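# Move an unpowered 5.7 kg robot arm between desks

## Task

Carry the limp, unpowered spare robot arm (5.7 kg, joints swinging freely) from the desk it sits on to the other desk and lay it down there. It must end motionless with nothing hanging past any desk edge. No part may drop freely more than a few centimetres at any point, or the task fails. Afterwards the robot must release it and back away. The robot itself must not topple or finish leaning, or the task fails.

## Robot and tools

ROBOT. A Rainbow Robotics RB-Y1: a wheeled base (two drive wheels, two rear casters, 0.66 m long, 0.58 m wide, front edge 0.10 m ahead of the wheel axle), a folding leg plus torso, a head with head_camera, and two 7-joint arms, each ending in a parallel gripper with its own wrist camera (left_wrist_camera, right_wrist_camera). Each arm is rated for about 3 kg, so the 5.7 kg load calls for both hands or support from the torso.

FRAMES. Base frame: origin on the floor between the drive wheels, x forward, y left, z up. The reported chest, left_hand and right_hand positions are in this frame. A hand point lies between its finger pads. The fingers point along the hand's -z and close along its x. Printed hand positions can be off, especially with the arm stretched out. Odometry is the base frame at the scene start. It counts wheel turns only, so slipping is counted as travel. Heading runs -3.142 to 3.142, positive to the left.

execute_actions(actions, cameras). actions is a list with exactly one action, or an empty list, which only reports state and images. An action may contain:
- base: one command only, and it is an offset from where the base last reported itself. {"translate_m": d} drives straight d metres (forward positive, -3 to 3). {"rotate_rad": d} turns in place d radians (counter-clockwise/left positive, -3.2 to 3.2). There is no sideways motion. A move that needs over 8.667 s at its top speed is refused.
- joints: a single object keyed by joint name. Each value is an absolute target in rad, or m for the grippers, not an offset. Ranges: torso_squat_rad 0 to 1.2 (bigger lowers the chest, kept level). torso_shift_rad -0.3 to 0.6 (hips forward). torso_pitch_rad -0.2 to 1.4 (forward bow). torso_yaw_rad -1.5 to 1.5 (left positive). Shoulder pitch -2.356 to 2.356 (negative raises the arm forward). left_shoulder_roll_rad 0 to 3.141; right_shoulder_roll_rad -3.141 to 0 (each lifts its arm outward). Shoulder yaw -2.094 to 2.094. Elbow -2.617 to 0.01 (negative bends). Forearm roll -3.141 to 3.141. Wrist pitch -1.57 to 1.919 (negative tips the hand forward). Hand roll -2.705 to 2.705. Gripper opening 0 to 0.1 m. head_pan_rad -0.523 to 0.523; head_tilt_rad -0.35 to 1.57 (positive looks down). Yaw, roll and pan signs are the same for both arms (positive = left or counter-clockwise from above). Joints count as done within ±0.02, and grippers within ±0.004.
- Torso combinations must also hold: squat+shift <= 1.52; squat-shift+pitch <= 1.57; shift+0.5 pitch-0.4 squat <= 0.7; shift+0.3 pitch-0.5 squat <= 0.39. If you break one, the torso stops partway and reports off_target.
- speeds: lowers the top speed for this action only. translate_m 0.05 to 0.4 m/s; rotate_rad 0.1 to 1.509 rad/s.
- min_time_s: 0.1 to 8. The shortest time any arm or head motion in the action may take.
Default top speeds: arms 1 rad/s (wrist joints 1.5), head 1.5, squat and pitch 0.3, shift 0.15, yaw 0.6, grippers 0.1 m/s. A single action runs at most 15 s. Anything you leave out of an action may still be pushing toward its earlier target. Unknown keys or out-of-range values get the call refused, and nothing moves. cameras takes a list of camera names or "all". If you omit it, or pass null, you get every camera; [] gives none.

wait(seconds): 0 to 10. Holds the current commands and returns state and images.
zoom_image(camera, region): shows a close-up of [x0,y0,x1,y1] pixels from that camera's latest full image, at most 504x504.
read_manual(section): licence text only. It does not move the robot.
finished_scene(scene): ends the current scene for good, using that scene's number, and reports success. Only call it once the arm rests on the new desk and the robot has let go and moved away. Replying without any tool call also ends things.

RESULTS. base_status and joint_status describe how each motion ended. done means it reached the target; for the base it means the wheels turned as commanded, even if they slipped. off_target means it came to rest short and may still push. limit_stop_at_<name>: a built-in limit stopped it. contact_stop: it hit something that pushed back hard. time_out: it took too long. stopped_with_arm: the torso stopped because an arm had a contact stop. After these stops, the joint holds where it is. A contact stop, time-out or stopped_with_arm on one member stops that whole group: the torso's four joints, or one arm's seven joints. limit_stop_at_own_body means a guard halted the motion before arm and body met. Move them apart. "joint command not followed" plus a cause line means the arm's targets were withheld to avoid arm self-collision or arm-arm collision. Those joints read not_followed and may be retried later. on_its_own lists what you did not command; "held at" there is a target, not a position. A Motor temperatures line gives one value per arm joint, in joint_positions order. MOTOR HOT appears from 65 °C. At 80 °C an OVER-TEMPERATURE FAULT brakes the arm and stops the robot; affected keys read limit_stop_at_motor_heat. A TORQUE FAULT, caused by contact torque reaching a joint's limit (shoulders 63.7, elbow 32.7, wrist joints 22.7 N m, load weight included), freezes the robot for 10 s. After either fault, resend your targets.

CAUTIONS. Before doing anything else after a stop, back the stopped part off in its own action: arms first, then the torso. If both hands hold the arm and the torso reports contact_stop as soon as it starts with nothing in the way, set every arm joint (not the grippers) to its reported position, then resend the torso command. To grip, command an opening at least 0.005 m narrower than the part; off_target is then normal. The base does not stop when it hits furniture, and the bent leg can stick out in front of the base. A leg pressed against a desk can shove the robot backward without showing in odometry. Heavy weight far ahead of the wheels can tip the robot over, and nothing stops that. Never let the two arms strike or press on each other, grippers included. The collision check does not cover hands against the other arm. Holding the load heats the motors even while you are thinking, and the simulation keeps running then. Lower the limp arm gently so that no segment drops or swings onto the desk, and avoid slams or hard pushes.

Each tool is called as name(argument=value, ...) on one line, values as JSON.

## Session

execute_actions(actions=[], cameras=["head_camera"])

Scene clock: 0.00 s.
Motor temperatures (°C, as the motors report them): left_arm=[32 32 32 31 36 35 34] | right_arm=[32 32 29 31 34 37 34]
base_odometry: x=+0.000 y=+0.000 heading=+0.000 (m, m, rad; odometry frame)
base_status: not commanded
joint_positions: torso_squat_rad=+0.350 torso_shift_rad=+0.000 torso_pitch_rad=+0.000 torso_yaw_rad=+0.000 left_shoulder_pitch_rad=-0.025 left_shoulder_roll_rad=-0.007 left_shoulder_yaw_rad=-0.055 left_elbow_rad=-0.135 left_forearm_roll_rad=+0.001 left_wrist_pitch_rad=+0.023 left_hand_roll_rad=-0.039 left_gripper_m=+0.099 right_shoulder_pitch_rad=-0.001 right_shoulder_roll_rad=-0.013 right_shoulder_yaw_rad=+0.025 right_elbow_rad=-0.149 right_forearm_roll_rad=-0.040 right_wrist_pitch_rad=+0.005 right_hand_roll_rad=-0.048 right_gripper_m=+0.100 head_pan_rad=+0.000 head_tilt_rad=+0.400
joint_status: not commanded
chest: x=-0.2279 y=+0.0009 z=+1.2474 quat_wxyz=(+1.000, -0.001, +0.000, +0.000) (m; base frame)
left_hand: x=-0.1502 y=+0.2109 z=+0.5659 quat_wxyz=(+0.996, -0.004, -0.067, -0.050) (m; base frame)
right_hand: x=-0.1561 y=-0.2283 z=+0.5659 quat_wxyz=(+0.997, -0.003, -0.072, -0.031) (m; base frame)
pictures: head_camera
Images, in order (width x height): head_camera 896x504.

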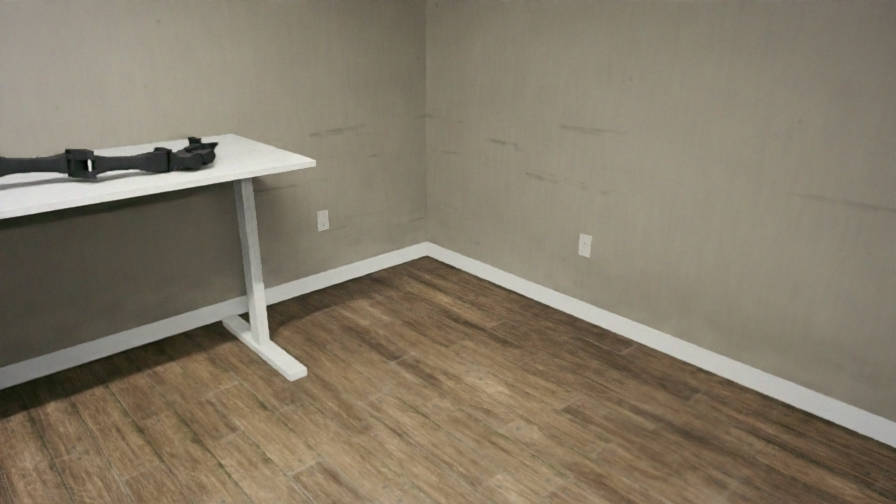

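execute_actions(actions=[{"base": {"rotate_rad": 0.75}}], cameras=["head_camera"])

Scene clock: 5.73 s.
Motor temperatures (°C, as the motors report them): left_arm=[32 32 32 31 36 35 34] | right_arm=[32 32 29 31 34 37 34]
base_odometry: x=+0.000 y=+0.000 heading=+0.750 (m, m, rad; odometry frame)
base_status: done
joint_positions: torso_squat_rad=+0.350 torso_shift_rad=+0.000 torso_pitch_rad=+0.000 torso_yaw_rad=+0.000 left_shoulder_pitch_rad=-0.025 left_shoulder_roll_rad=-0.007 left_shoulder_yaw_rad=-0.055 left_elbow_rad=-0.135 left_forearm_roll_rad=+0.001 left_wrist_pitch_rad=+0.023 left_hand_roll_rad=-0.039 left_gripper_m=+0.099 right_shoulder_pitch_rad=-0.001 right_shoulder_roll_rad=-0.013 right_shoulder_yaw_rad=+0.025 right_elbow_rad=-0.149 right_forearm_roll_rad=-0.040 right_wrist_pitch_rad=+0.005 right_hand_roll_rad=-0.048 right_gripper_m=+0.100 head_pan_rad=+0.000 head_tilt_rad=+0.400
joint_status: not commanded
chest: x=-0.2279 y=+0.0009 z=+1.2474 quat_wxyz=(+1.000, -0.001, +0.000, +0.000) (m; base frame)
left_hand: x=-0.1502 y=+0.2109 z=+0.5659 quat_wxyz=(+0.996, -0.004, -0.067, -0.050) (m; base frame)
right_hand: x=-0.1561 y=-0.2283 z=+0.5659 quat_wxyz=(+0.997, -0.003, -0.072, -0.031) (m; base frame)
pictures: head_camera
Images, in order (width x height): head_camera 896x504.

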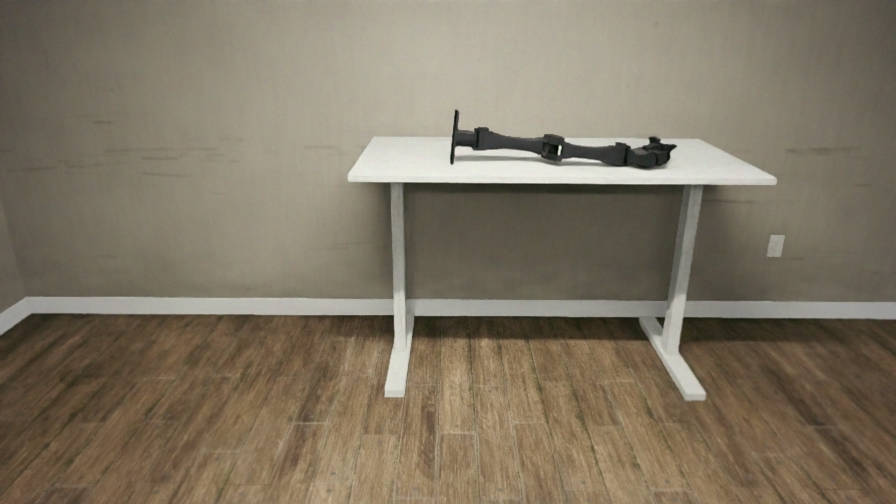

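execute_actions(actions=[{"base": {"rotate_rad": -0.334}}], cameras=[])

execute_actions(actions=[{"base": {"translate_m": 1.262}, "joints": {"torso_squat_rad": 0.0, "torso_pitch_rad": 0.2}}], cameras=[])

execute_actions(actions=[{"base": {"rotate_rad": 0.314}, "joints": {"head_tilt_rad": 0.4}}], cameras=["head_camera"])

Scene clock: 63.80 s.
Motor temperatures (°C, as the motors report them): left_arm=[32 32 32 31 36 35 34] | right_arm=[32 32 29 31 34 37 34]
base_odometry: x=+0.000 y=+0.000 heading=+0.416 (m, m, rad; odometry frame)
base_status: done
joint_positions: torso_squat_rad=+0.350 torso_shift_rad=+0.000 torso_pitch_rad=+0.000 torso_yaw_rad=+0.000 left_shoulder_pitch_rad=-0.025 left_shoulder_roll_rad=-0.007 left_shoulder_yaw_rad=-0.055 left_elbow_rad=-0.135 left_forearm_roll_rad=+0.001 left_wrist_pitch_rad=+0.023 left_hand_roll_rad=-0.039 left_gripper_m=+0.099 right_shoulder_pitch_rad=-0.001 right_shoulder_roll_rad=-0.013 right_shoulder_yaw_rad=+0.025 right_elbow_rad=-0.149 right_forearm_roll_rad=-0.040 right_wrist_pitch_rad=+0.005 right_hand_roll_rad=-0.048 right_gripper_m=+0.100 head_pan_rad=+0.000 head_tilt_rad=+0.400
joint_status: not commanded
chest: x=-0.2279 y=+0.0009 z=+1.2474 quat_wxyz=(+1.000, -0.001, +0.000, +0.000) (m; base frame)
left_hand: x=-0.1502 y=+0.2109 z=+0.5659 quat_wxyz=(+0.996, -0.004, -0.067, -0.050) (m; base frame)
right_hand: x=-0.1561 y=-0.2282 z=+0.5659 quat_wxyz=(+0.997, -0.003, -0.072, -0.031) (m; base frame)
pictures: none
No camera images: the call's "cameras" was empty. Leave "cameras" out to get every camera's image.

Scene clock: 68.40 s.
Motor temperatures (°C, as the motors report them): left_arm=[32 32 32 31 36 35 34] | right_arm=[32 32 29 31 34 37 34]
base_odometry: x=+1.154 y=+0.511 heading=+0.417 (m, m, rad; odometry frame)
base_status: done
joint_positions: torso_squat_rad=+0.000 torso_shift_rad=+0.000 torso_pitch_rad=+0.200 torso_yaw_rad=+0.000 left_shoulder_pitch_rad=-0.025 left_shoulder_roll_rad=-0.007 left_shoulder_yaw_rad=-0.055 left_elbow_rad=-0.135 left_forearm_roll_rad=+0.001 left_wrist_pitch_rad=+0.023 left_hand_roll_rad=-0.039 left_gripper_m=+0.099 right_shoulder_pitch_rad=-0.001 right_shoulder_roll_rad=-0.013 right_shoulder_yaw_rad=+0.025 right_elbow_rad=-0.149 right_forearm_roll_rad=-0.040 right_wrist_pitch_rad=+0.005 right_hand_roll_rad=-0.048 right_gripper_m=+0.100 head_pan_rad=+0.000 head_tilt_rad=+0.400
joint_status: all done
chest: x=-0.1664 y=+0.0009 z=+1.2838 quat_wxyz=(+0.995, -0.001, +0.100, +0.000) (m; base frame)
left_hand: x=-0.2256 y=+0.2110 z=+0.6003 quat_wxyz=(+0.998, -0.009, +0.032, -0.050) (m; base frame)
right_hand: x=-0.2314 y=-0.2282 z=+0.6015 quat_wxyz=(+0.999, -0.006, +0.027, -0.031) (m; base frame)
pictures: none
No camera images: the call's "cameras" was empty. Leave "cameras" out to get every camera's image.

Scene clock: 70.37 s.
Motor temperatures (°C, as the motors report them): left_arm=[32 32 32 31 36 35 34] | right_arm=[32 32 29 31 34 37 34]
base_odometry: x=+1.154 y=+0.511 heading=+0.731 (m, m, rad; odometry frame)
base_status: done
joint_positions: torso_squat_rad=+0.000 torso_shift_rad=+0.000 torso_pitch_rad=+0.200 torso_yaw_rad=+0.000 left_shoulder_pitch_rad=-0.025 left_shoulder_roll_rad=-0.007 left_shoulder_yaw_rad=-0.055 left_elbow_rad=-0.135 left_forearm_roll_rad=+0.001 left_wrist_pitch_rad=+0.023 left_hand_roll_rad=-0.039 left_gripper_m=+0.099 right_shoulder_pitch_rad=-0.001 right_shoulder_roll_rad=-0.013 right_shoulder_yaw_rad=+0.025 right_elbow_rad=-0.149 right_forearm_roll_rad=-0.040 right_wrist_pitch_rad=+0.005 right_hand_roll_rad=-0.048 right_gripper_m=+0.100 head_pan_rad=+0.000 head_tilt_rad=+0.400
joint_status: all done
chest: x=-0.1664 y=+0.0009 z=+1.2838 quat_wxyz=(+0.995, -0.001, +0.100, +0.000) (m; base frame)
left_hand: x=-0.2256 y=+0.2110 z=+0.6004 quat_wxyz=(+0.998, -0.009, +0.032, -0.050) (m; base frame)
right_hand: x=-0.2314 y=-0.2282 z=+0.6015 quat_wxyz=(+0.999, -0.006, +0.027, -0.031) (m; base frame)
pictures: head_camera
Images, in order (width x height): head_camera 896x504.

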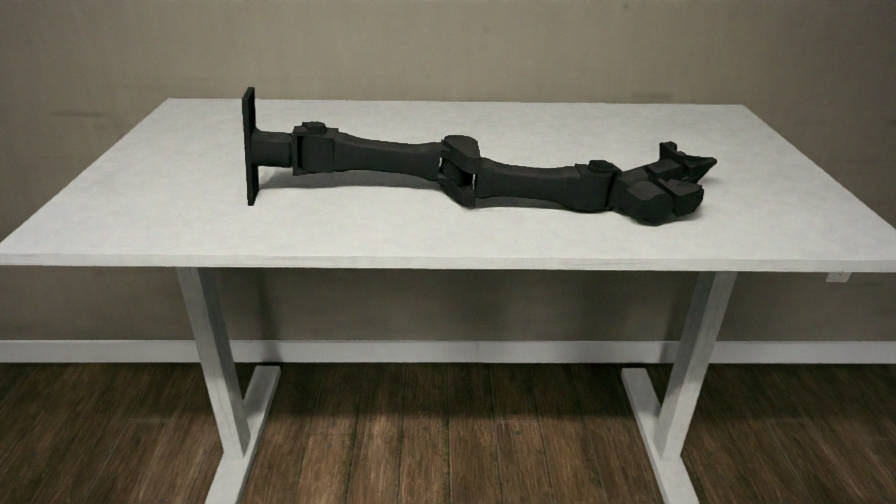

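execute_actions(actions=[{"joints": {"left_shoulder_pitch_rad": -1.473, "left_shoulder_roll_rad": 0.242, "left_shoulder_yaw_rad": 0.309, "left_elbow_rad": -0.708, "left_forearm_roll_rad": 0.0, "left_wrist_pitch_rad": 1.752, "left_hand_roll_rad": 0.078, "right_shoulder_pitch_rad": -1.334, "right_shoulder_roll_rad": -0.129, "right_shoulder_yaw_rad": -0.236, "right_elbow_rad": -0.984, "right_forearm_roll_rad": 0.0, "right_wrist_pitch_rad": 1.865, "right_hand_roll_rad": -0.165, "head_tilt_rad": 0.6}}], cameras=[])

execute_actions(actions=[{"base": {"translate_m": 0.5}}])

Scene clock: 88.73 s.
Motor temperatures (°C, as the motors report them): left_arm=[32 32 32 31 36 35 34] | right_arm=[32 32 29 31 34 37 34]
base_odometry: x=+1.154 y=+0.511 heading=+0.731 (m, m, rad; odometry frame)
base_status: not commanded
joint_positions: torso_squat_rad=+0.000 torso_shift_rad=+0.000 torso_pitch_rad=+0.200 torso_yaw_rad=+0.000 left_shoulder_pitch_rad=-1.474 left_shoulder_roll_rad=+0.242 left_shoulder_yaw_rad=+0.309 left_elbow_rad=-0.708 left_forearm_roll_rad=+0.000 left_wrist_pitch_rad=+1.752 left_hand_roll_rad=+0.078 left_gripper_m=+0.099 right_shoulder_pitch_rad=-1.334 right_shoulder_roll_rad=-0.129 right_shoulder_yaw_rad=-0.236 right_elbow_rad=-0.984 right_forearm_roll_rad=+0.000 right_wrist_pitch_rad=+1.865 right_hand_roll_rad=-0.165 right_gripper_m=+0.100 head_pan_rad=+0.000 head_tilt_rad=+0.600
joint_status: all done
chest: x=-0.1666 y=+0.0009 z=+1.2838 quat_wxyz=(+0.995, -0.001, +0.100, +0.000) (m; base frame)
left_hand: x=+0.4143 y=+0.1806 z=+1.1432 quat_wxyz=(+0.995, +0.000, -0.100, +0.000) (m; base frame)
right_hand: x=+0.3868 y=-0.1393 z=+1.1268 quat_wxyz=(+0.995, -0.001, -0.100, +0.000) (m; base frame)
pictures: none
No camera images: the call's "cameras" was empty. Leave "cameras" out to get every camera's image.

Scene clock: 91.27 s.
Motor temperatures (°C, as the motors report them): left_arm=[32 32 32 31 36 35 34] | right_arm=[32 32 29 31 34 37 34]
base_odometry: x=+1.526 y=+0.845 heading=+0.731 (m, m, rad; odometry frame)
base_status: done
joint_positions: torso_squat_rad=+0.000 torso_shift_rad=+0.000 torso_pitch_rad=+0.200 torso_yaw_rad=+0.000 left_shoulder_pitch_rad=-1.473 left_shoulder_roll_rad=+0.242 left_shoulder_yaw_rad=+0.309 left_elbow_rad=-0.708 left_forearm_roll_rad=+0.000 left_wrist_pitch_rad=+1.752 left_hand_roll_rad=+0.078 left_gripper_m=+0.099 right_shoulder_pitch_rad=-1.334 right_shoulder_roll_rad=-0.129 right_shoulder_yaw_rad=-0.236 right_elbow_rad=-0.984 right_forearm_roll_rad=+0.000 right_wrist_pitch_rad=+1.865 right_hand_roll_rad=-0.165 right_gripper_m=+0.100 head_pan_rad=+0.000 head_tilt_rad=+0.600
joint_status: not commanded
chest: x=-0.1664 y=+0.0009 z=+1.2837 quat_wxyz=(+0.995, -0.001, +0.100, +0.000) (m; base frame)
left_hand: x=+0.4144 y=+0.1807 z=+1.1429 quat_wxyz=(+0.995, +0.000, -0.100, +0.000) (m; base frame)
right_hand: x=+0.3869 y=-0.1393 z=+1.1265 quat_wxyz=(+0.995, -0.001, -0.100, +0.000) (m; base frame)
pictures: head_camera, left_wrist_camera, right_wrist_camera
Images, in order (width x height): head_camera 896x504, left_wrist_camera 644x364, right_wrist_camera 644x364.

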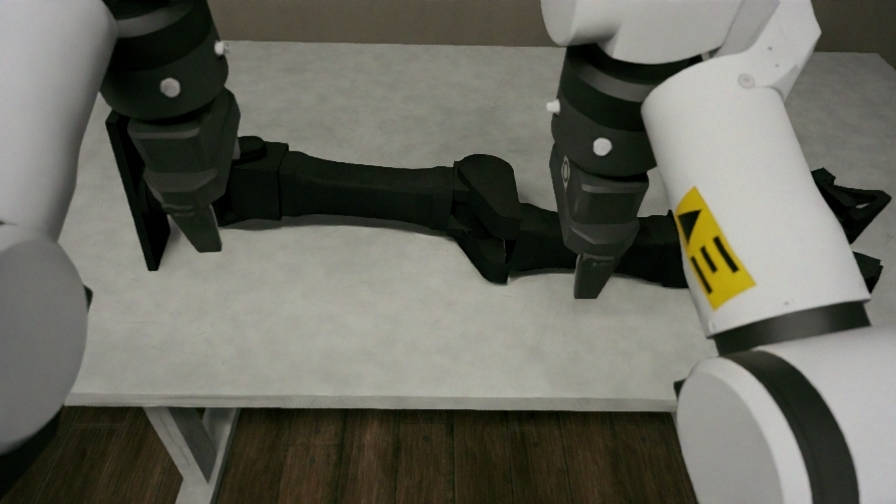

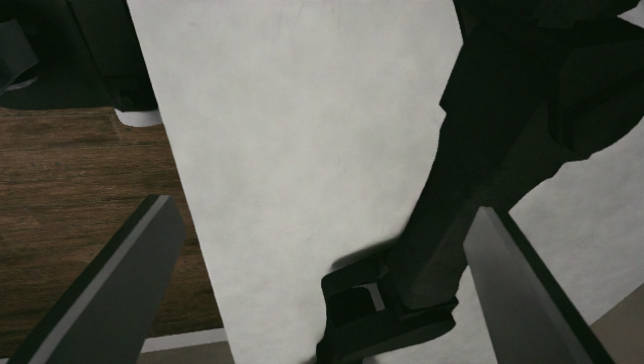

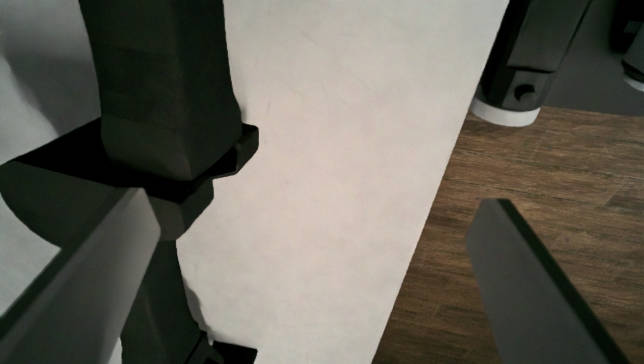

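execute_actions(actions=[{"base": {"translate_m": 0.11}, "joints": {"torso_yaw_rad": -0.15}}])

Scene clock: 100.47 s.
Motor temperatures (°C, as the motors report them): left_arm=[32 32 32 31 36 35 34] | right_arm=[32 32 29 31 34 37 34]
base_odometry: x=+1.608 y=+0.918 heading=+0.731 (m, m, rad; odometry frame)
base_status: done
joint_positions: torso_squat_rad=+0.000 torso_shift_rad=+0.000 torso_pitch_rad=+0.200 torso_yaw_rad=-0.150 left_shoulder_pitch_rad=-1.473 left_shoulder_roll_rad=+0.242 left_shoulder_yaw_rad=+0.309 left_elbow_rad=-0.708 left_forearm_roll_rad=+0.000 left_wrist_pitch_rad=+1.752 left_hand_roll_rad=+0.078 left_gripper_m=+0.099 right_shoulder_pitch_rad=-1.334 right_shoulder_roll_rad=-0.129 right_shoulder_yaw_rad=-0.236 right_elbow_rad=-0.984 right_forearm_roll_rad=+0.000 right_wrist_pitch_rad=+1.865 right_hand_roll_rad=-0.165 right_gripper_m=+0.100 head_pan_rad=+0.000 head_tilt_rad=+0.600
joint_status: all done
chest: x=-0.1664 y=+0.0009 z=+1.2837 quat_wxyz=(+0.992, -0.008, +0.100, -0.075) (m; base frame)
left_hand: x=+0.4341 y=+0.0897 z=+1.1390 quat_wxyz=(+0.992, -0.023, -0.100, -0.072) (m; base frame)
right_hand: x=+0.3602 y=-0.2234 z=+1.1320 quat_wxyz=(+0.992, -0.023, -0.099, -0.071) (m; base frame)
pictures: head_camera, left_wrist_camera, right_wrist_camera
Images, in order (width x height): head_camera 896x504, left_wrist_camera 644x364, right_wrist_camera 644x364.

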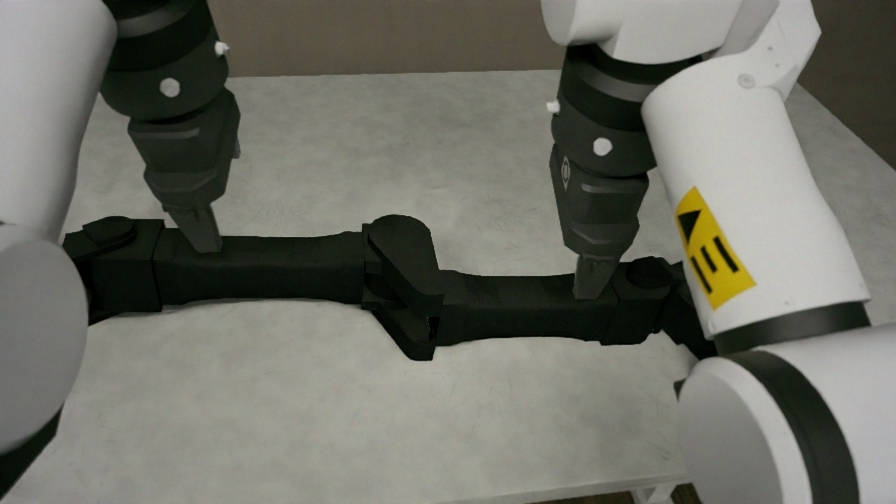

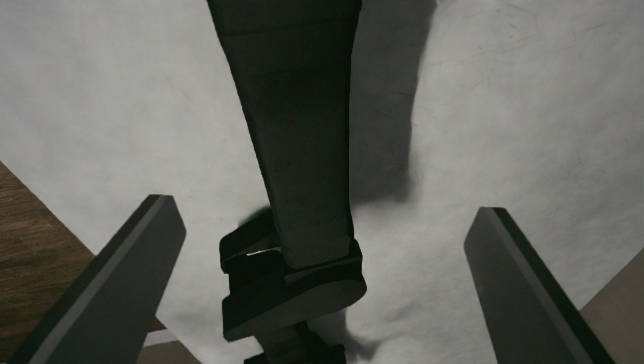

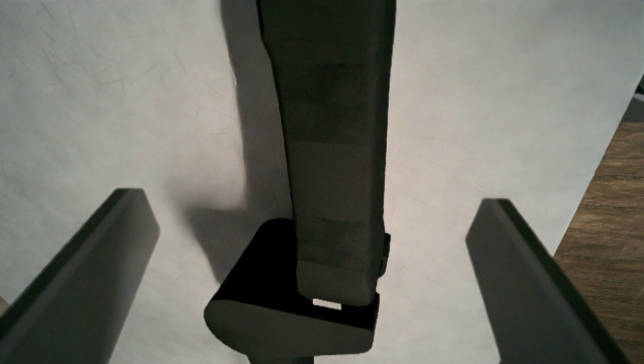

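execute_actions(actions=[{"joints": {"torso_pitch_rad": 0.33}}])

Scene clock: 106.00 s.
Motor temperatures (°C, as the motors report them): left_arm=[32 32 32 31 36 35 34] | right_arm=[32 32 29 31 34 37 34]
base_odometry: x=+1.608 y=+0.918 heading=+0.731 (m, m, rad; odometry frame)
base_status: not commanded
joint_positions: torso_squat_rad=+0.000 torso_shift_rad=+0.000 torso_pitch_rad=+0.330 torso_yaw_rad=-0.150 left_shoulder_pitch_rad=-1.473 left_shoulder_roll_rad=+0.242 left_shoulder_yaw_rad=+0.309 left_elbow_rad=-0.708 left_forearm_roll_rad=+0.000 left_wrist_pitch_rad=+1.752 left_hand_roll_rad=+0.078 left_gripper_m=+0.099 right_shoulder_pitch_rad=-1.334 right_shoulder_roll_rad=-0.129 right_shoulder_yaw_rad=-0.236 right_elbow_rad=-0.984 right_forearm_roll_rad=+0.000 right_wrist_pitch_rad=+1.865 right_hand_roll_rad=-0.165 right_gripper_m=+0.100 head_pan_rad=+0.000 head_tilt_rad=+0.600
joint_status: all done
chest: x=-0.1276 y=+0.0009 z=+1.2732 quat_wxyz=(+0.984, -0.013, +0.164, -0.074) (m; base frame)
left_hand: x=+0.4491 y=+0.0896 z=+1.0518 quat_wxyz=(+0.997, -0.027, -0.035, -0.070) (m; base frame)
right_hand: x=+0.3748 y=-0.2234 z=+1.0545 quat_wxyz=(+0.997, -0.027, -0.035, -0.070) (m; base frame)
pictures: head_camera, left_wrist_camera, right_wrist_camera
Images, in order (width x height): head_camera 896x504, left_wrist_camera 644x364, right_wrist_camera 644x364.

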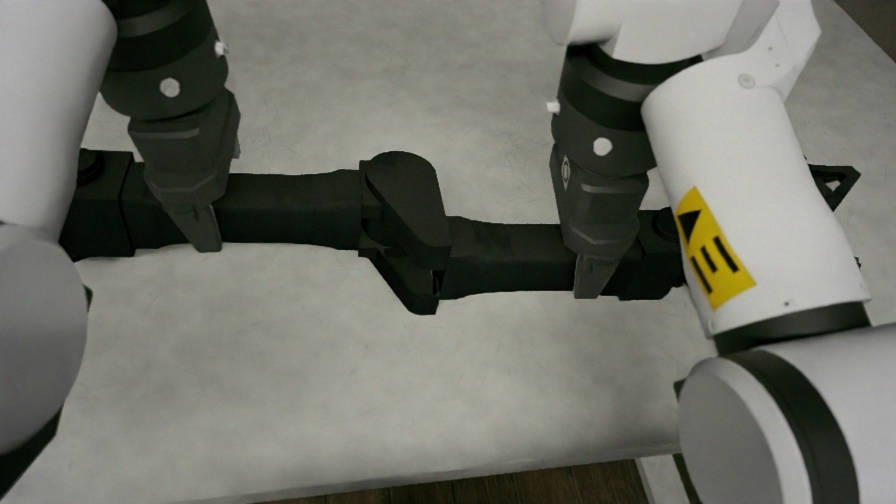

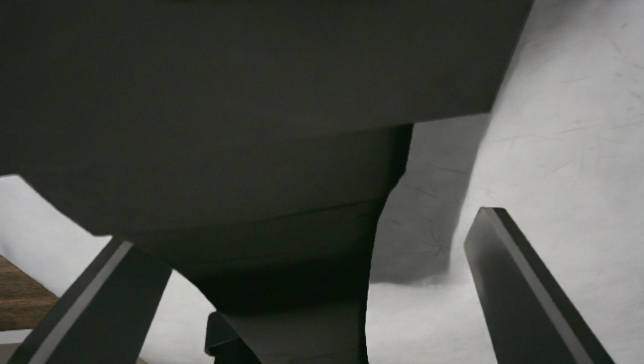

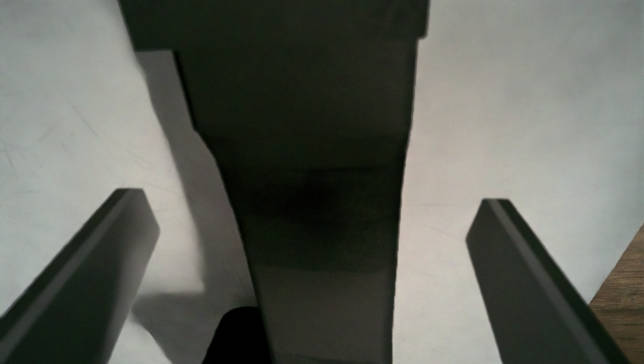

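execute_actions(actions=[{"joints": {"left_shoulder_pitch_rad": -1.322, "left_shoulder_roll_rad": 0.195, "left_shoulder_yaw_rad": 0.289, "left_elbow_rad": -1.014, "left_wrist_pitch_rad": 1.90, "right_elbow_rad": -0.869, "right_wrist_pitch_rad": 1.75}, "min_time_s": 1.5}])

Scene clock: 127.67 s.
Motor temperatures (°C, as the motors report them): left_arm=[32 32 32 32 36 35 34] | right_arm=[33 32 29 31 34 37 34]
base_odometry: x=+1.608 y=+0.918 heading=+0.731 (m, m, rad; odometry frame)
base_status: not commanded
joint_positions: torso_squat_rad=+0.000 torso_shift_rad=+0.000 torso_pitch_rad=+0.330 torso_yaw_rad=-0.150 left_shoulder_pitch_rad=-1.323 left_shoulder_roll_rad=+0.196 left_shoulder_yaw_rad=+0.289 left_elbow_rad=-1.014 left_forearm_roll_rad=+0.000 left_wrist_pitch_rad=+1.900 left_hand_roll_rad=+0.078 left_gripper_m=+0.099 right_shoulder_pitch_rad=-1.334 right_shoulder_roll_rad=-0.129 right_shoulder_yaw_rad=-0.236 right_elbow_rad=-0.869 right_forearm_roll_rad=+0.000 right_wrist_pitch_rad=+1.750 right_hand_roll_rad=-0.165 right_gripper_m=+0.100 head_pan_rad=+0.000 head_tilt_rad=+0.600
joint_status: all done
chest: x=-0.1276 y=+0.0009 z=+1.2732 quat_wxyz=(+0.984, -0.013, +0.164, -0.074) (m; base frame)
left_hand: x=+0.4243 y=+0.0949 z=+1.0498 quat_wxyz=(+0.997, -0.028, -0.036, -0.070) (m; base frame)
right_hand: x=+0.3802 y=-0.2251 z=+1.0254 quat_wxyz=(+0.997, -0.027, -0.035, -0.070) (m; base frame)
pictures: head_camera, left_wrist_camera, right_wrist_camera
Images, in order (width x height): head_camera 896x504, left_wrist_camera 644x364, right_wrist_camera 644x364.

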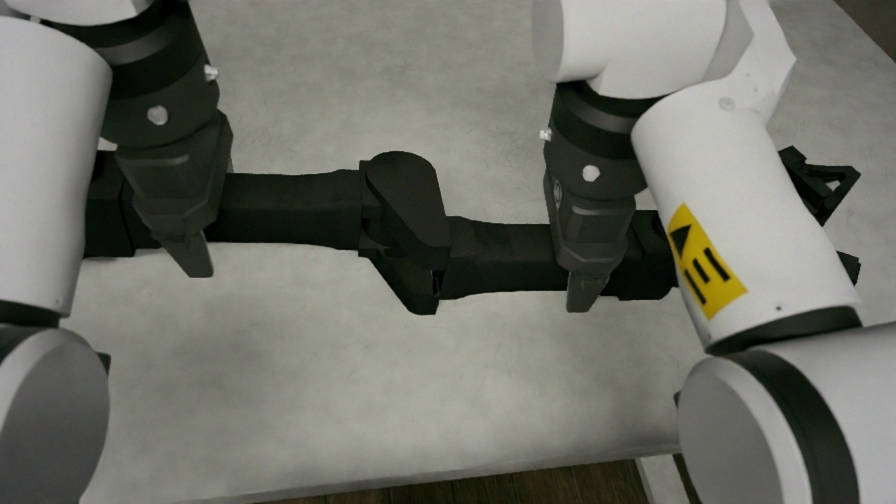

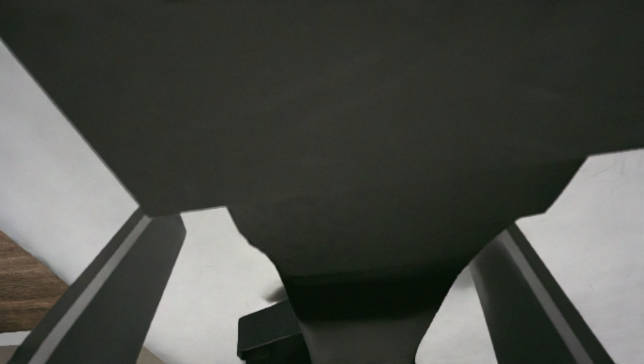

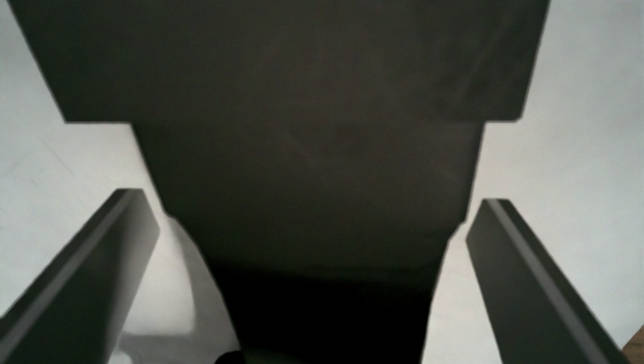

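execute_actions(actions=[{"joints": {"torso_pitch_rad": 0.35}}], cameras=[])

execute_actions(actions=[{"joints": {"left_gripper_m": 0.02, "right_gripper_m": 0.02}}])

Scene clock: 132.27 s.
Motor temperatures (°C, as the motors report them): left_arm=[32 32 32 32 36 35 34] | right_arm=[33 32 29 32 34 37 34]
base_odometry: x=+1.608 y=+0.918 heading=+0.731 (m, m, rad; odometry frame)
base_status: not commanded
joint_positions: torso_squat_rad=+0.000 torso_shift_rad=+0.000 torso_pitch_rad=+0.350 torso_yaw_rad=-0.150 left_shoulder_pitch_rad=-1.323 left_shoulder_roll_rad=+0.196 left_shoulder_yaw_rad=+0.289 left_elbow_rad=-1.014 left_forearm_roll_rad=+0.000 left_wrist_pitch_rad=+1.900 left_hand_roll_rad=+0.078 left_gripper_m=+0.099 right_shoulder_pitch_rad=-1.334 right_shoulder_roll_rad=-0.129 right_shoulder_yaw_rad=-0.236 right_elbow_rad=-0.869 right_forearm_roll_rad=+0.000 right_wrist_pitch_rad=+1.750 right_hand_roll_rad=-0.165 right_gripper_m=+0.100 head_pan_rad=+0.000 head_tilt_rad=+0.600
joint_status: all done
chest: x=-0.1218 y=+0.0009 z=+1.2712 quat_wxyz=(+0.982, -0.014, +0.174, -0.074) (m; base frame)
left_hand: x=+0.4255 y=+0.0949 z=+1.0367 quat_wxyz=(+0.997, -0.028, -0.026, -0.070) (m; base frame)
right_hand: x=+0.3809 y=-0.2251 z=+1.0133 quat_wxyz=(+0.997, -0.028, -0.025, -0.070) (m; base frame)
pictures: none
No camera images: the call's "cameras" was empty. Leave "cameras" out to get every camera's image.

Scene clock: 133.57 s.
Motor temperatures (°C, as the motors report them): left_arm=[32 32 32 32 36 35 34] | right_arm=[33 32 29 32 34 37 34]
base_odometry: x=+1.608 y=+0.918 heading=+0.731 (m, m, rad; odometry frame)
base_status: not commanded
joint_positions: torso_squat_rad=+0.000 torso_shift_rad=+0.000 torso_pitch_rad=+0.350 torso_yaw_rad=-0.150 left_shoulder_pitch_rad=-1.323 left_shoulder_roll_rad=+0.197 left_shoulder_yaw_rad=+0.289 left_elbow_rad=-1.015 left_forearm_roll_rad=-0.001 left_wrist_pitch_rad=+1.900 left_hand_roll_rad=+0.078 left_gripper_m=+0.057 right_shoulder_pitch_rad=-1.333 right_shoulder_roll_rad=-0.129 right_shoulder_yaw_rad=-0.236 right_elbow_rad=-0.868 right_forearm_roll_rad=+0.000 right_wrist_pitch_rad=+1.751 right_hand_roll_rad=-0.165 right_gripper_m=+0.059 head_pan_rad=+0.000 head_tilt_rad=+0.600
joint_status: left_gripper_m off_target (ended at +0.057, target +0.020); right_gripper_m off_target (ended at +0.059, target +0.020)
chest: x=-0.1219 y=+0.0009 z=+1.2712 quat_wxyz=(+0.982, -0.014, +0.174, -0.074) (m; base frame)
left_hand: x=+0.4260 y=+0.0955 z=+1.0371 quat_wxyz=(+0.997, -0.028, -0.026, -0.069) (m; base frame)
right_hand: x=+0.3804 y=-0.2254 z=+1.0128 quat_wxyz=(+0.997, -0.028, -0.024, -0.070) (m; base frame)
pictures: head_camera, left_wrist_camera, right_wrist_camera
Images, in order (width x height): head_camera 896x504, left_wrist_camera 644x364, right_wrist_camera 644x364.

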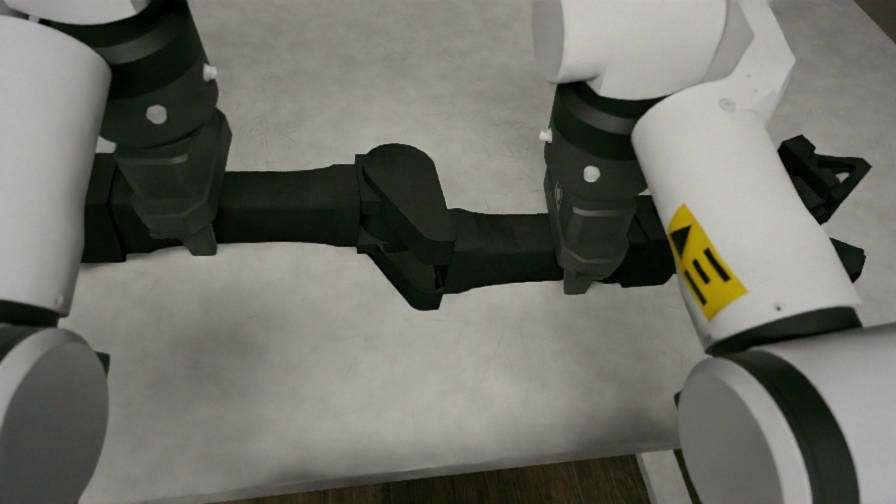

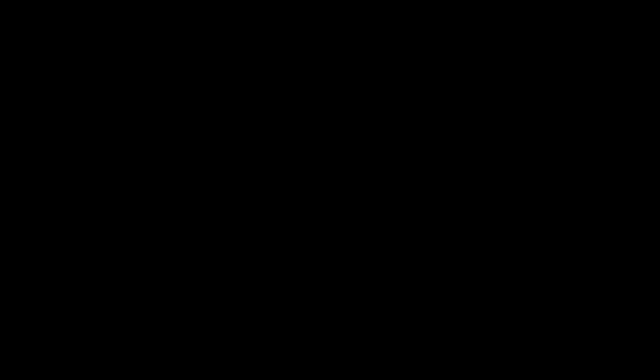

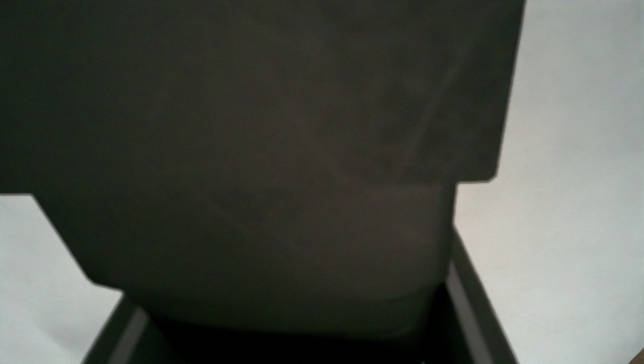

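Both hands have a grip. I'll lift in steps by leaning the torso back.

execute_actions(actions=[{"joints": {"torso_pitch_rad": 0.25, "head_pan_rad": -0.4}}], cameras=["head_camera"])

execute_actions(actions=[{"joints": {"torso_pitch_rad": 0.13}}], cameras=["head_camera"])

execute_actions(actions=[{"joints": {"torso_pitch_rad": 0.0, "head_tilt_rad": 0.8}}], cameras=["head_camera"])

Scene clock: 139.53 s.
Motor temperatures (°C, as the motors report them): left_arm=[32 32 32 32 36 35 34] | right_arm=[33 32 29 32 34 37 34]
base_odometry: x=+1.608 y=+0.918 heading=+0.731 (m, m, rad; odometry frame)
base_status: not commanded
joint_positions: torso_squat_rad=+0.000 torso_shift_rad=+0.001 torso_pitch_rad=+0.252 torso_yaw_rad=-0.150 left_shoulder_pitch_rad=-1.320 left_shoulder_roll_rad=+0.196 left_shoulder_yaw_rad=+0.289 left_elbow_rad=-1.013 left_forearm_roll_rad=+0.000 left_wrist_pitch_rad=+1.900 left_hand_roll_rad=+0.078 left_gripper_m=+0.057 right_shoulder_pitch_rad=-1.330 right_shoulder_roll_rad=-0.128 right_shoulder_yaw_rad=-0.236 right_elbow_rad=-0.867 right_forearm_roll_rad=+0.000 right_wrist_pitch_rad=+1.751 right_hand_roll_rad=-0.165 right_gripper_m=+0.059 head_pan_rad=-0.400 head_tilt_rad=+0.600
joint_status: all done
chest: x=-0.1504 y=+0.0009 z=+1.2802 quat_wxyz=(+0.989, -0.010, +0.125, -0.074) (m; base frame)
left_hand: x=+0.4168 y=+0.0957 z=+1.0990 quat_wxyz=(+0.995, -0.024, -0.073, -0.070) (m; base frame)
right_hand: x=+0.3736 y=-0.2254 z=+1.0701 quat_wxyz=(+0.995, -0.025, -0.070, -0.071) (m; base frame)
pictures: head_camera
Images, in order (width x height): head_camera 896x504.

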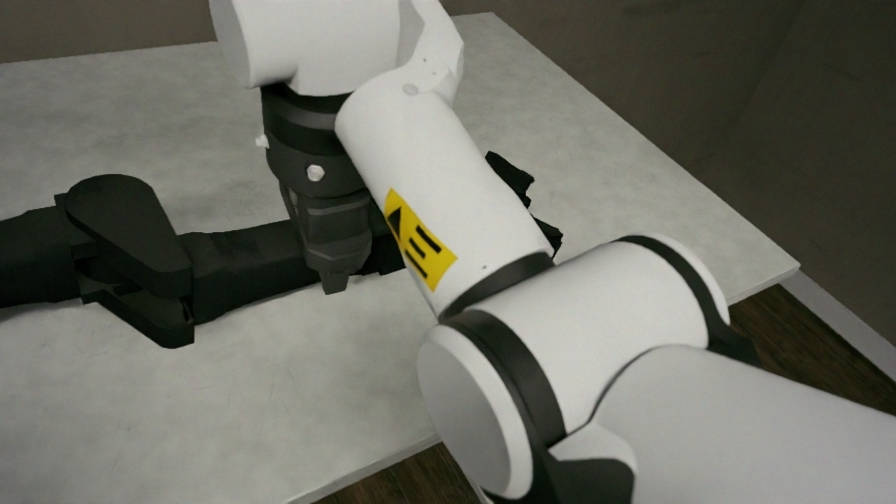

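Scene clock: 140.70 s.
Motor temperatures (°C, as the motors report them): left_arm=[32 32 32 32 36 35 34] | right_arm=[33 32 29 32 34 37 34]
base_odometry: x=+1.608 y=+0.918 heading=+0.731 (m, m, rad; odometry frame)
base_status: not commanded
joint_positions: torso_squat_rad=+0.000 torso_shift_rad=+0.001 torso_pitch_rad=+0.132 torso_yaw_rad=-0.150 left_shoulder_pitch_rad=-1.320 left_shoulder_roll_rad=+0.196 left_shoulder_yaw_rad=+0.289 left_elbow_rad=-1.013 left_forearm_roll_rad=+0.000 left_wrist_pitch_rad=+1.900 left_hand_roll_rad=+0.078 left_gripper_m=+0.057 right_shoulder_pitch_rad=-1.329 right_shoulder_roll_rad=-0.128 right_shoulder_yaw_rad=-0.236 right_elbow_rad=-0.866 right_forearm_roll_rad=+0.000 right_wrist_pitch_rad=+1.751 right_hand_roll_rad=-0.165 right_gripper_m=+0.059 head_pan_rad=-0.400 head_tilt_rad=+0.600
joint_status: all done
chest: x=-0.1868 y=+0.0009 z=+1.2872 quat_wxyz=(+0.995, -0.005, +0.066, -0.075) (m; base frame)
left_hand: x=+0.3979 y=+0.0957 z=+1.1752 quat_wxyz=(+0.988, -0.020, -0.132, -0.072) (m; base frame)
right_hand: x=+0.3583 y=-0.2254 z=+1.1408 quat_wxyz=(+0.989, -0.020, -0.129, -0.072) (m; base frame)
pictures: head_camera
Images, in order (width x height): head_camera 896x504.

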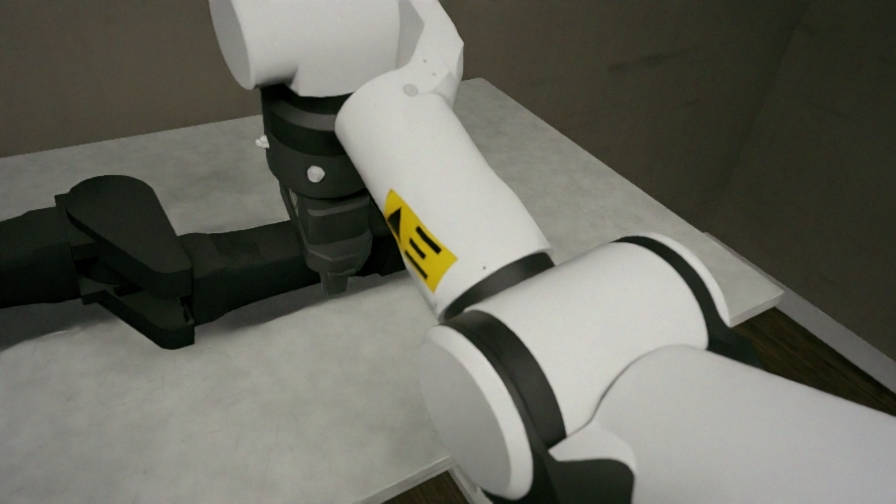

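Scene clock: 141.90 s.
Motor temperatures (°C, as the motors report them): left_arm=[32 32 32 32 36 35 34] | right_arm=[33 32 29 32 34 37 34]
base_odometry: x=+1.608 y=+0.918 heading=+0.731 (m, m, rad; odometry frame)
base_status: not commanded
joint_positions: torso_squat_rad=+0.000 torso_shift_rad=+0.001 torso_pitch_rad=+0.002 torso_yaw_rad=-0.150 left_shoulder_pitch_rad=-1.320 left_shoulder_roll_rad=+0.196 left_shoulder_yaw_rad=+0.289 left_elbow_rad=-1.013 left_forearm_roll_rad=+0.000 left_wrist_pitch_rad=+1.900 left_hand_roll_rad=+0.078 left_gripper_m=+0.057 right_shoulder_pitch_rad=-1.328 right_shoulder_roll_rad=-0.128 right_shoulder_yaw_rad=-0.236 right_elbow_rad=-0.866 right_forearm_roll_rad=+0.000 right_wrist_pitch_rad=+1.751 right_hand_roll_rad=-0.165 right_gripper_m=+0.059 head_pan_rad=-0.400 head_tilt_rad=+0.800
joint_status: all done
chest: x=-0.2269 y=+0.0008 z=+1.2899 quat_wxyz=(+0.997, -0.001, +0.001, -0.075) (m; base frame)
left_hand: x=+0.3673 y=+0.0957 z=+1.2545 quat_wxyz=(+0.978, -0.015, -0.196, -0.073) (m; base frame)
right_hand: x=+0.3324 y=-0.2253 z=+1.2148 quat_wxyz=(+0.978, -0.015, -0.192, -0.074) (m; base frame)
pictures: head_camera
Images, in order (width x height): head_camera 896x504.

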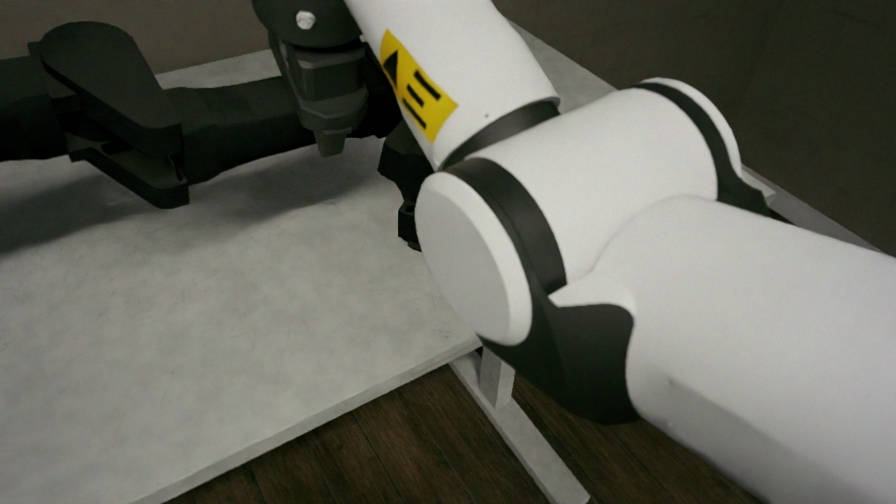

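execute_actions(actions=[{"joints": {"torso_pitch_rad": -0.12}}], cameras=[])

execute_actions(actions=[{"base": {"translate_m": -0.5}, "speeds": {"translate_m": 0.2}}], cameras=["head_camera"])

execute_actions(actions=[{"base": {"rotate_rad": 3.14}, "speeds": {"rotate_rad": 0.6}, "joints": {"head_tilt_rad": 0.2, "head_pan_rad": 0.15, "torso_pitch_rad": 0.2}}], cameras=["head_camera"])

Scene clock: 149.37 s.
Motor temperatures (°C, as the motors report them): left_arm=[33 32 32 32 36 35 34] | right_arm=[34 33 29 32 34 37 34]
base_odometry: x=+1.608 y=+0.918 heading=+0.731 (m, m, rad; odometry frame)
base_status: not commanded
joint_positions: torso_squat_rad=+0.000 torso_shift_rad=+0.001 torso_pitch_rad=-0.118 torso_yaw_rad=-0.150 left_shoulder_pitch_rad=-1.320 left_shoulder_roll_rad=+0.196 left_shoulder_yaw_rad=+0.289 left_elbow_rad=-1.013 left_forearm_roll_rad=+0.000 left_wrist_pitch_rad=+1.900 left_hand_roll_rad=+0.078 left_gripper_m=+0.057 right_shoulder_pitch_rad=-1.328 right_shoulder_roll_rad=-0.128 right_shoulder_yaw_rad=-0.236 right_elbow_rad=-0.866 right_forearm_roll_rad=+0.000 right_wrist_pitch_rad=+1.751 right_hand_roll_rad=-0.165 right_gripper_m=+0.059 head_pan_rad=-0.400 head_tilt_rad=+0.800
joint_status: all done
chest: x=-0.2640 y=+0.0008 z=+1.2878 quat_wxyz=(+0.995, +0.004, -0.059, -0.075) (m; base frame)
left_hand: x=+0.3302 y=+0.0957 z=+1.3237 quat_wxyz=(+0.964, -0.011, -0.254, -0.074) (m; base frame)
right_hand: x=+0.3003 y=-0.2253 z=+1.2801 quat_wxyz=(+0.965, -0.011, -0.251, -0.074) (m; base frame)
pictures: none
No camera images: the call's "cameras" was empty. Leave "cameras" out to get every camera's image.

Scene clock: 153.00 s.
Motor temperatures (°C, as the motors report them): left_arm=[33 32 32 32 36 35 34] | right_arm=[34 33 29 32 34 37 34]
base_odometry: x=+1.236 y=+0.584 heading=+0.732 (m, m, rad; odometry frame)
base_status: done
joint_positions: torso_squat_rad=+0.000 torso_shift_rad=+0.001 torso_pitch_rad=-0.118 torso_yaw_rad=-0.150 left_shoulder_pitch_rad=-1.320 left_shoulder_roll_rad=+0.195 left_shoulder_yaw_rad=+0.289 left_elbow_rad=-1.013 left_forearm_roll_rad=+0.000 left_wrist_pitch_rad=+1.900 left_hand_roll_rad=+0.078 left_gripper_m=+0.057 right_shoulder_pitch_rad=-1.328 right_shoulder_roll_rad=-0.128 right_shoulder_yaw_rad=-0.236 right_elbow_rad=-0.866 right_forearm_roll_rad=+0.000 right_wrist_pitch_rad=+1.751 right_hand_roll_rad=-0.165 right_gripper_m=+0.059 head_pan_rad=-0.400 head_tilt_rad=+0.800
joint_status: not commanded
chest: x=-0.2639 y=+0.0008 z=+1.2878 quat_wxyz=(+0.995, +0.004, -0.059, -0.075) (m; base frame)
left_hand: x=+0.3302 y=+0.0957 z=+1.3236 quat_wxyz=(+0.964, -0.011, -0.254, -0.074) (m; base frame)
right_hand: x=+0.3003 y=-0.2253 z=+1.2800 quat_wxyz=(+0.965, -0.011, -0.251, -0.074) (m; base frame)
pictures: head_camera
Images, in order (width x height): head_camera 896x504.

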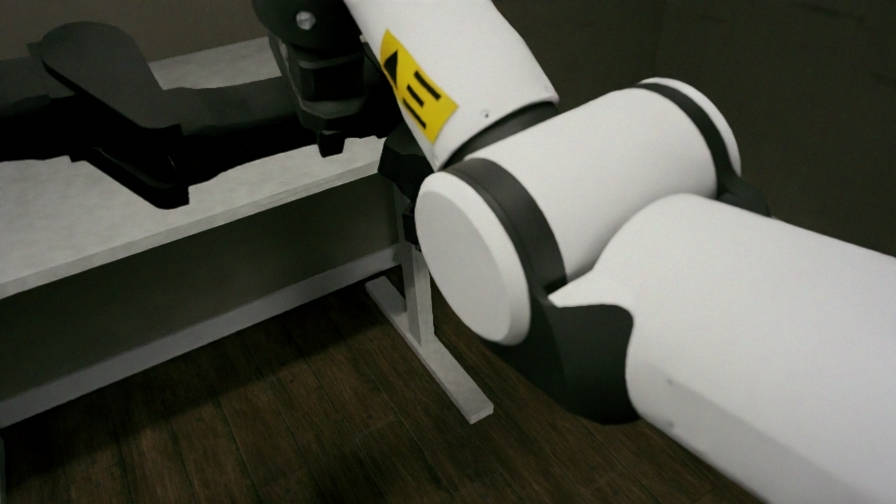

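Scene clock: 159.77 s.
Motor temperatures (°C, as the motors report them): left_arm=[33 32 32 32 36 35 34] | right_arm=[34 33 29 33 34 37 34]
base_odometry: x=+1.236 y=+0.584 heading=-2.411 (m, m, rad; odometry frame)
base_status: done
joint_positions: torso_squat_rad=+0.000 torso_shift_rad=+0.001 torso_pitch_rad=+0.202 torso_yaw_rad=-0.150 left_shoulder_pitch_rad=-1.320 left_shoulder_roll_rad=+0.195 left_shoulder_yaw_rad=+0.289 left_elbow_rad=-1.013 left_forearm_roll_rad=+0.000 left_wrist_pitch_rad=+1.900 left_hand_roll_rad=+0.078 left_gripper_m=+0.056 right_shoulder_pitch_rad=-1.328 right_shoulder_roll_rad=-0.128 right_shoulder_yaw_rad=-0.236 right_elbow_rad=-0.866 right_forearm_roll_rad=+0.000 right_wrist_pitch_rad=+1.750 right_hand_roll_rad=-0.165 right_gripper_m=+0.058 head_pan_rad=+0.150 head_tilt_rad=+0.200
joint_status: all done
chest: x=-0.1652 y=+0.0008 z=+1.2836 quat_wxyz=(+0.992, -0.008, +0.101, -0.075) (m; base frame)
left_hand: x=+0.4101 y=+0.0955 z=+1.1305 quat_wxyz=(+0.992, -0.022, -0.097, -0.071) (m; base frame)
right_hand: x=+0.3680 y=-0.2255 z=+1.0987 quat_wxyz=(+0.993, -0.023, -0.094, -0.072) (m; base frame)
pictures: head_camera
Images, in order (width x height): head_camera 896x504.

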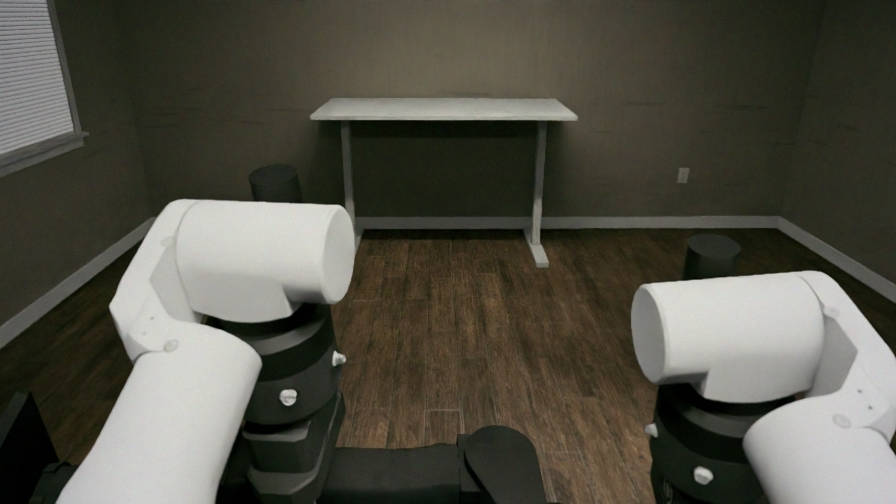

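execute_actions(actions=[{"base": {"translate_m": 2.7}}], cameras=["head_camera"])

Scene clock: 173.67 s.
Motor temperatures (°C, as the motors report them): left_arm=[33 32 32 32 36 35 34] | right_arm=[35 33 29 33 34 37 34]
base_odometry: x=-0.775 y=-1.217 heading=-2.411 (m, m, rad; odometry frame)
base_status: done
joint_positions: torso_squat_rad=+0.000 torso_shift_rad=+0.001 torso_pitch_rad=+0.202 torso_yaw_rad=-0.150 left_shoulder_pitch_rad=-1.320 left_shoulder_roll_rad=+0.195 left_shoulder_yaw_rad=+0.289 left_elbow_rad=-1.013 left_forearm_roll_rad=+0.000 left_wrist_pitch_rad=+1.900 left_hand_roll_rad=+0.078 left_gripper_m=+0.056 right_shoulder_pitch_rad=-1.329 right_shoulder_roll_rad=-0.128 right_shoulder_yaw_rad=-0.236 right_elbow_rad=-0.866 right_forearm_roll_rad=+0.000 right_wrist_pitch_rad=+1.750 right_hand_roll_rad=-0.165 right_gripper_m=+0.058 head_pan_rad=+0.150 head_tilt_rad=+0.200
joint_status: not commanded
chest: x=-0.1651 y=+0.0008 z=+1.2836 quat_wxyz=(+0.992, -0.008, +0.101, -0.075) (m; base frame)
left_hand: x=+0.4101 y=+0.0955 z=+1.1305 quat_wxyz=(+0.992, -0.022, -0.097, -0.071) (m; base frame)
right_hand: x=+0.3681 y=-0.2255 z=+1.0987 quat_wxyz=(+0.993, -0.023, -0.094, -0.072) (m; base frame)
pictures: head_camera
Images, in order (width x height): head_camera 896x504.

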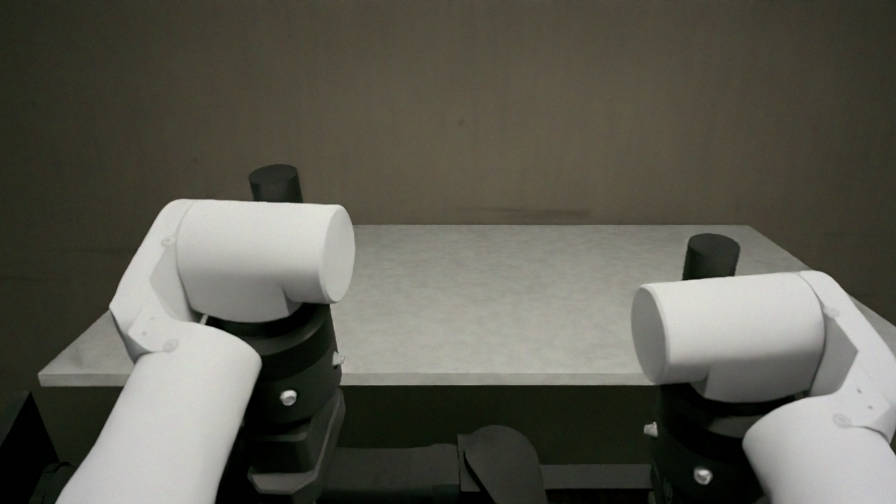

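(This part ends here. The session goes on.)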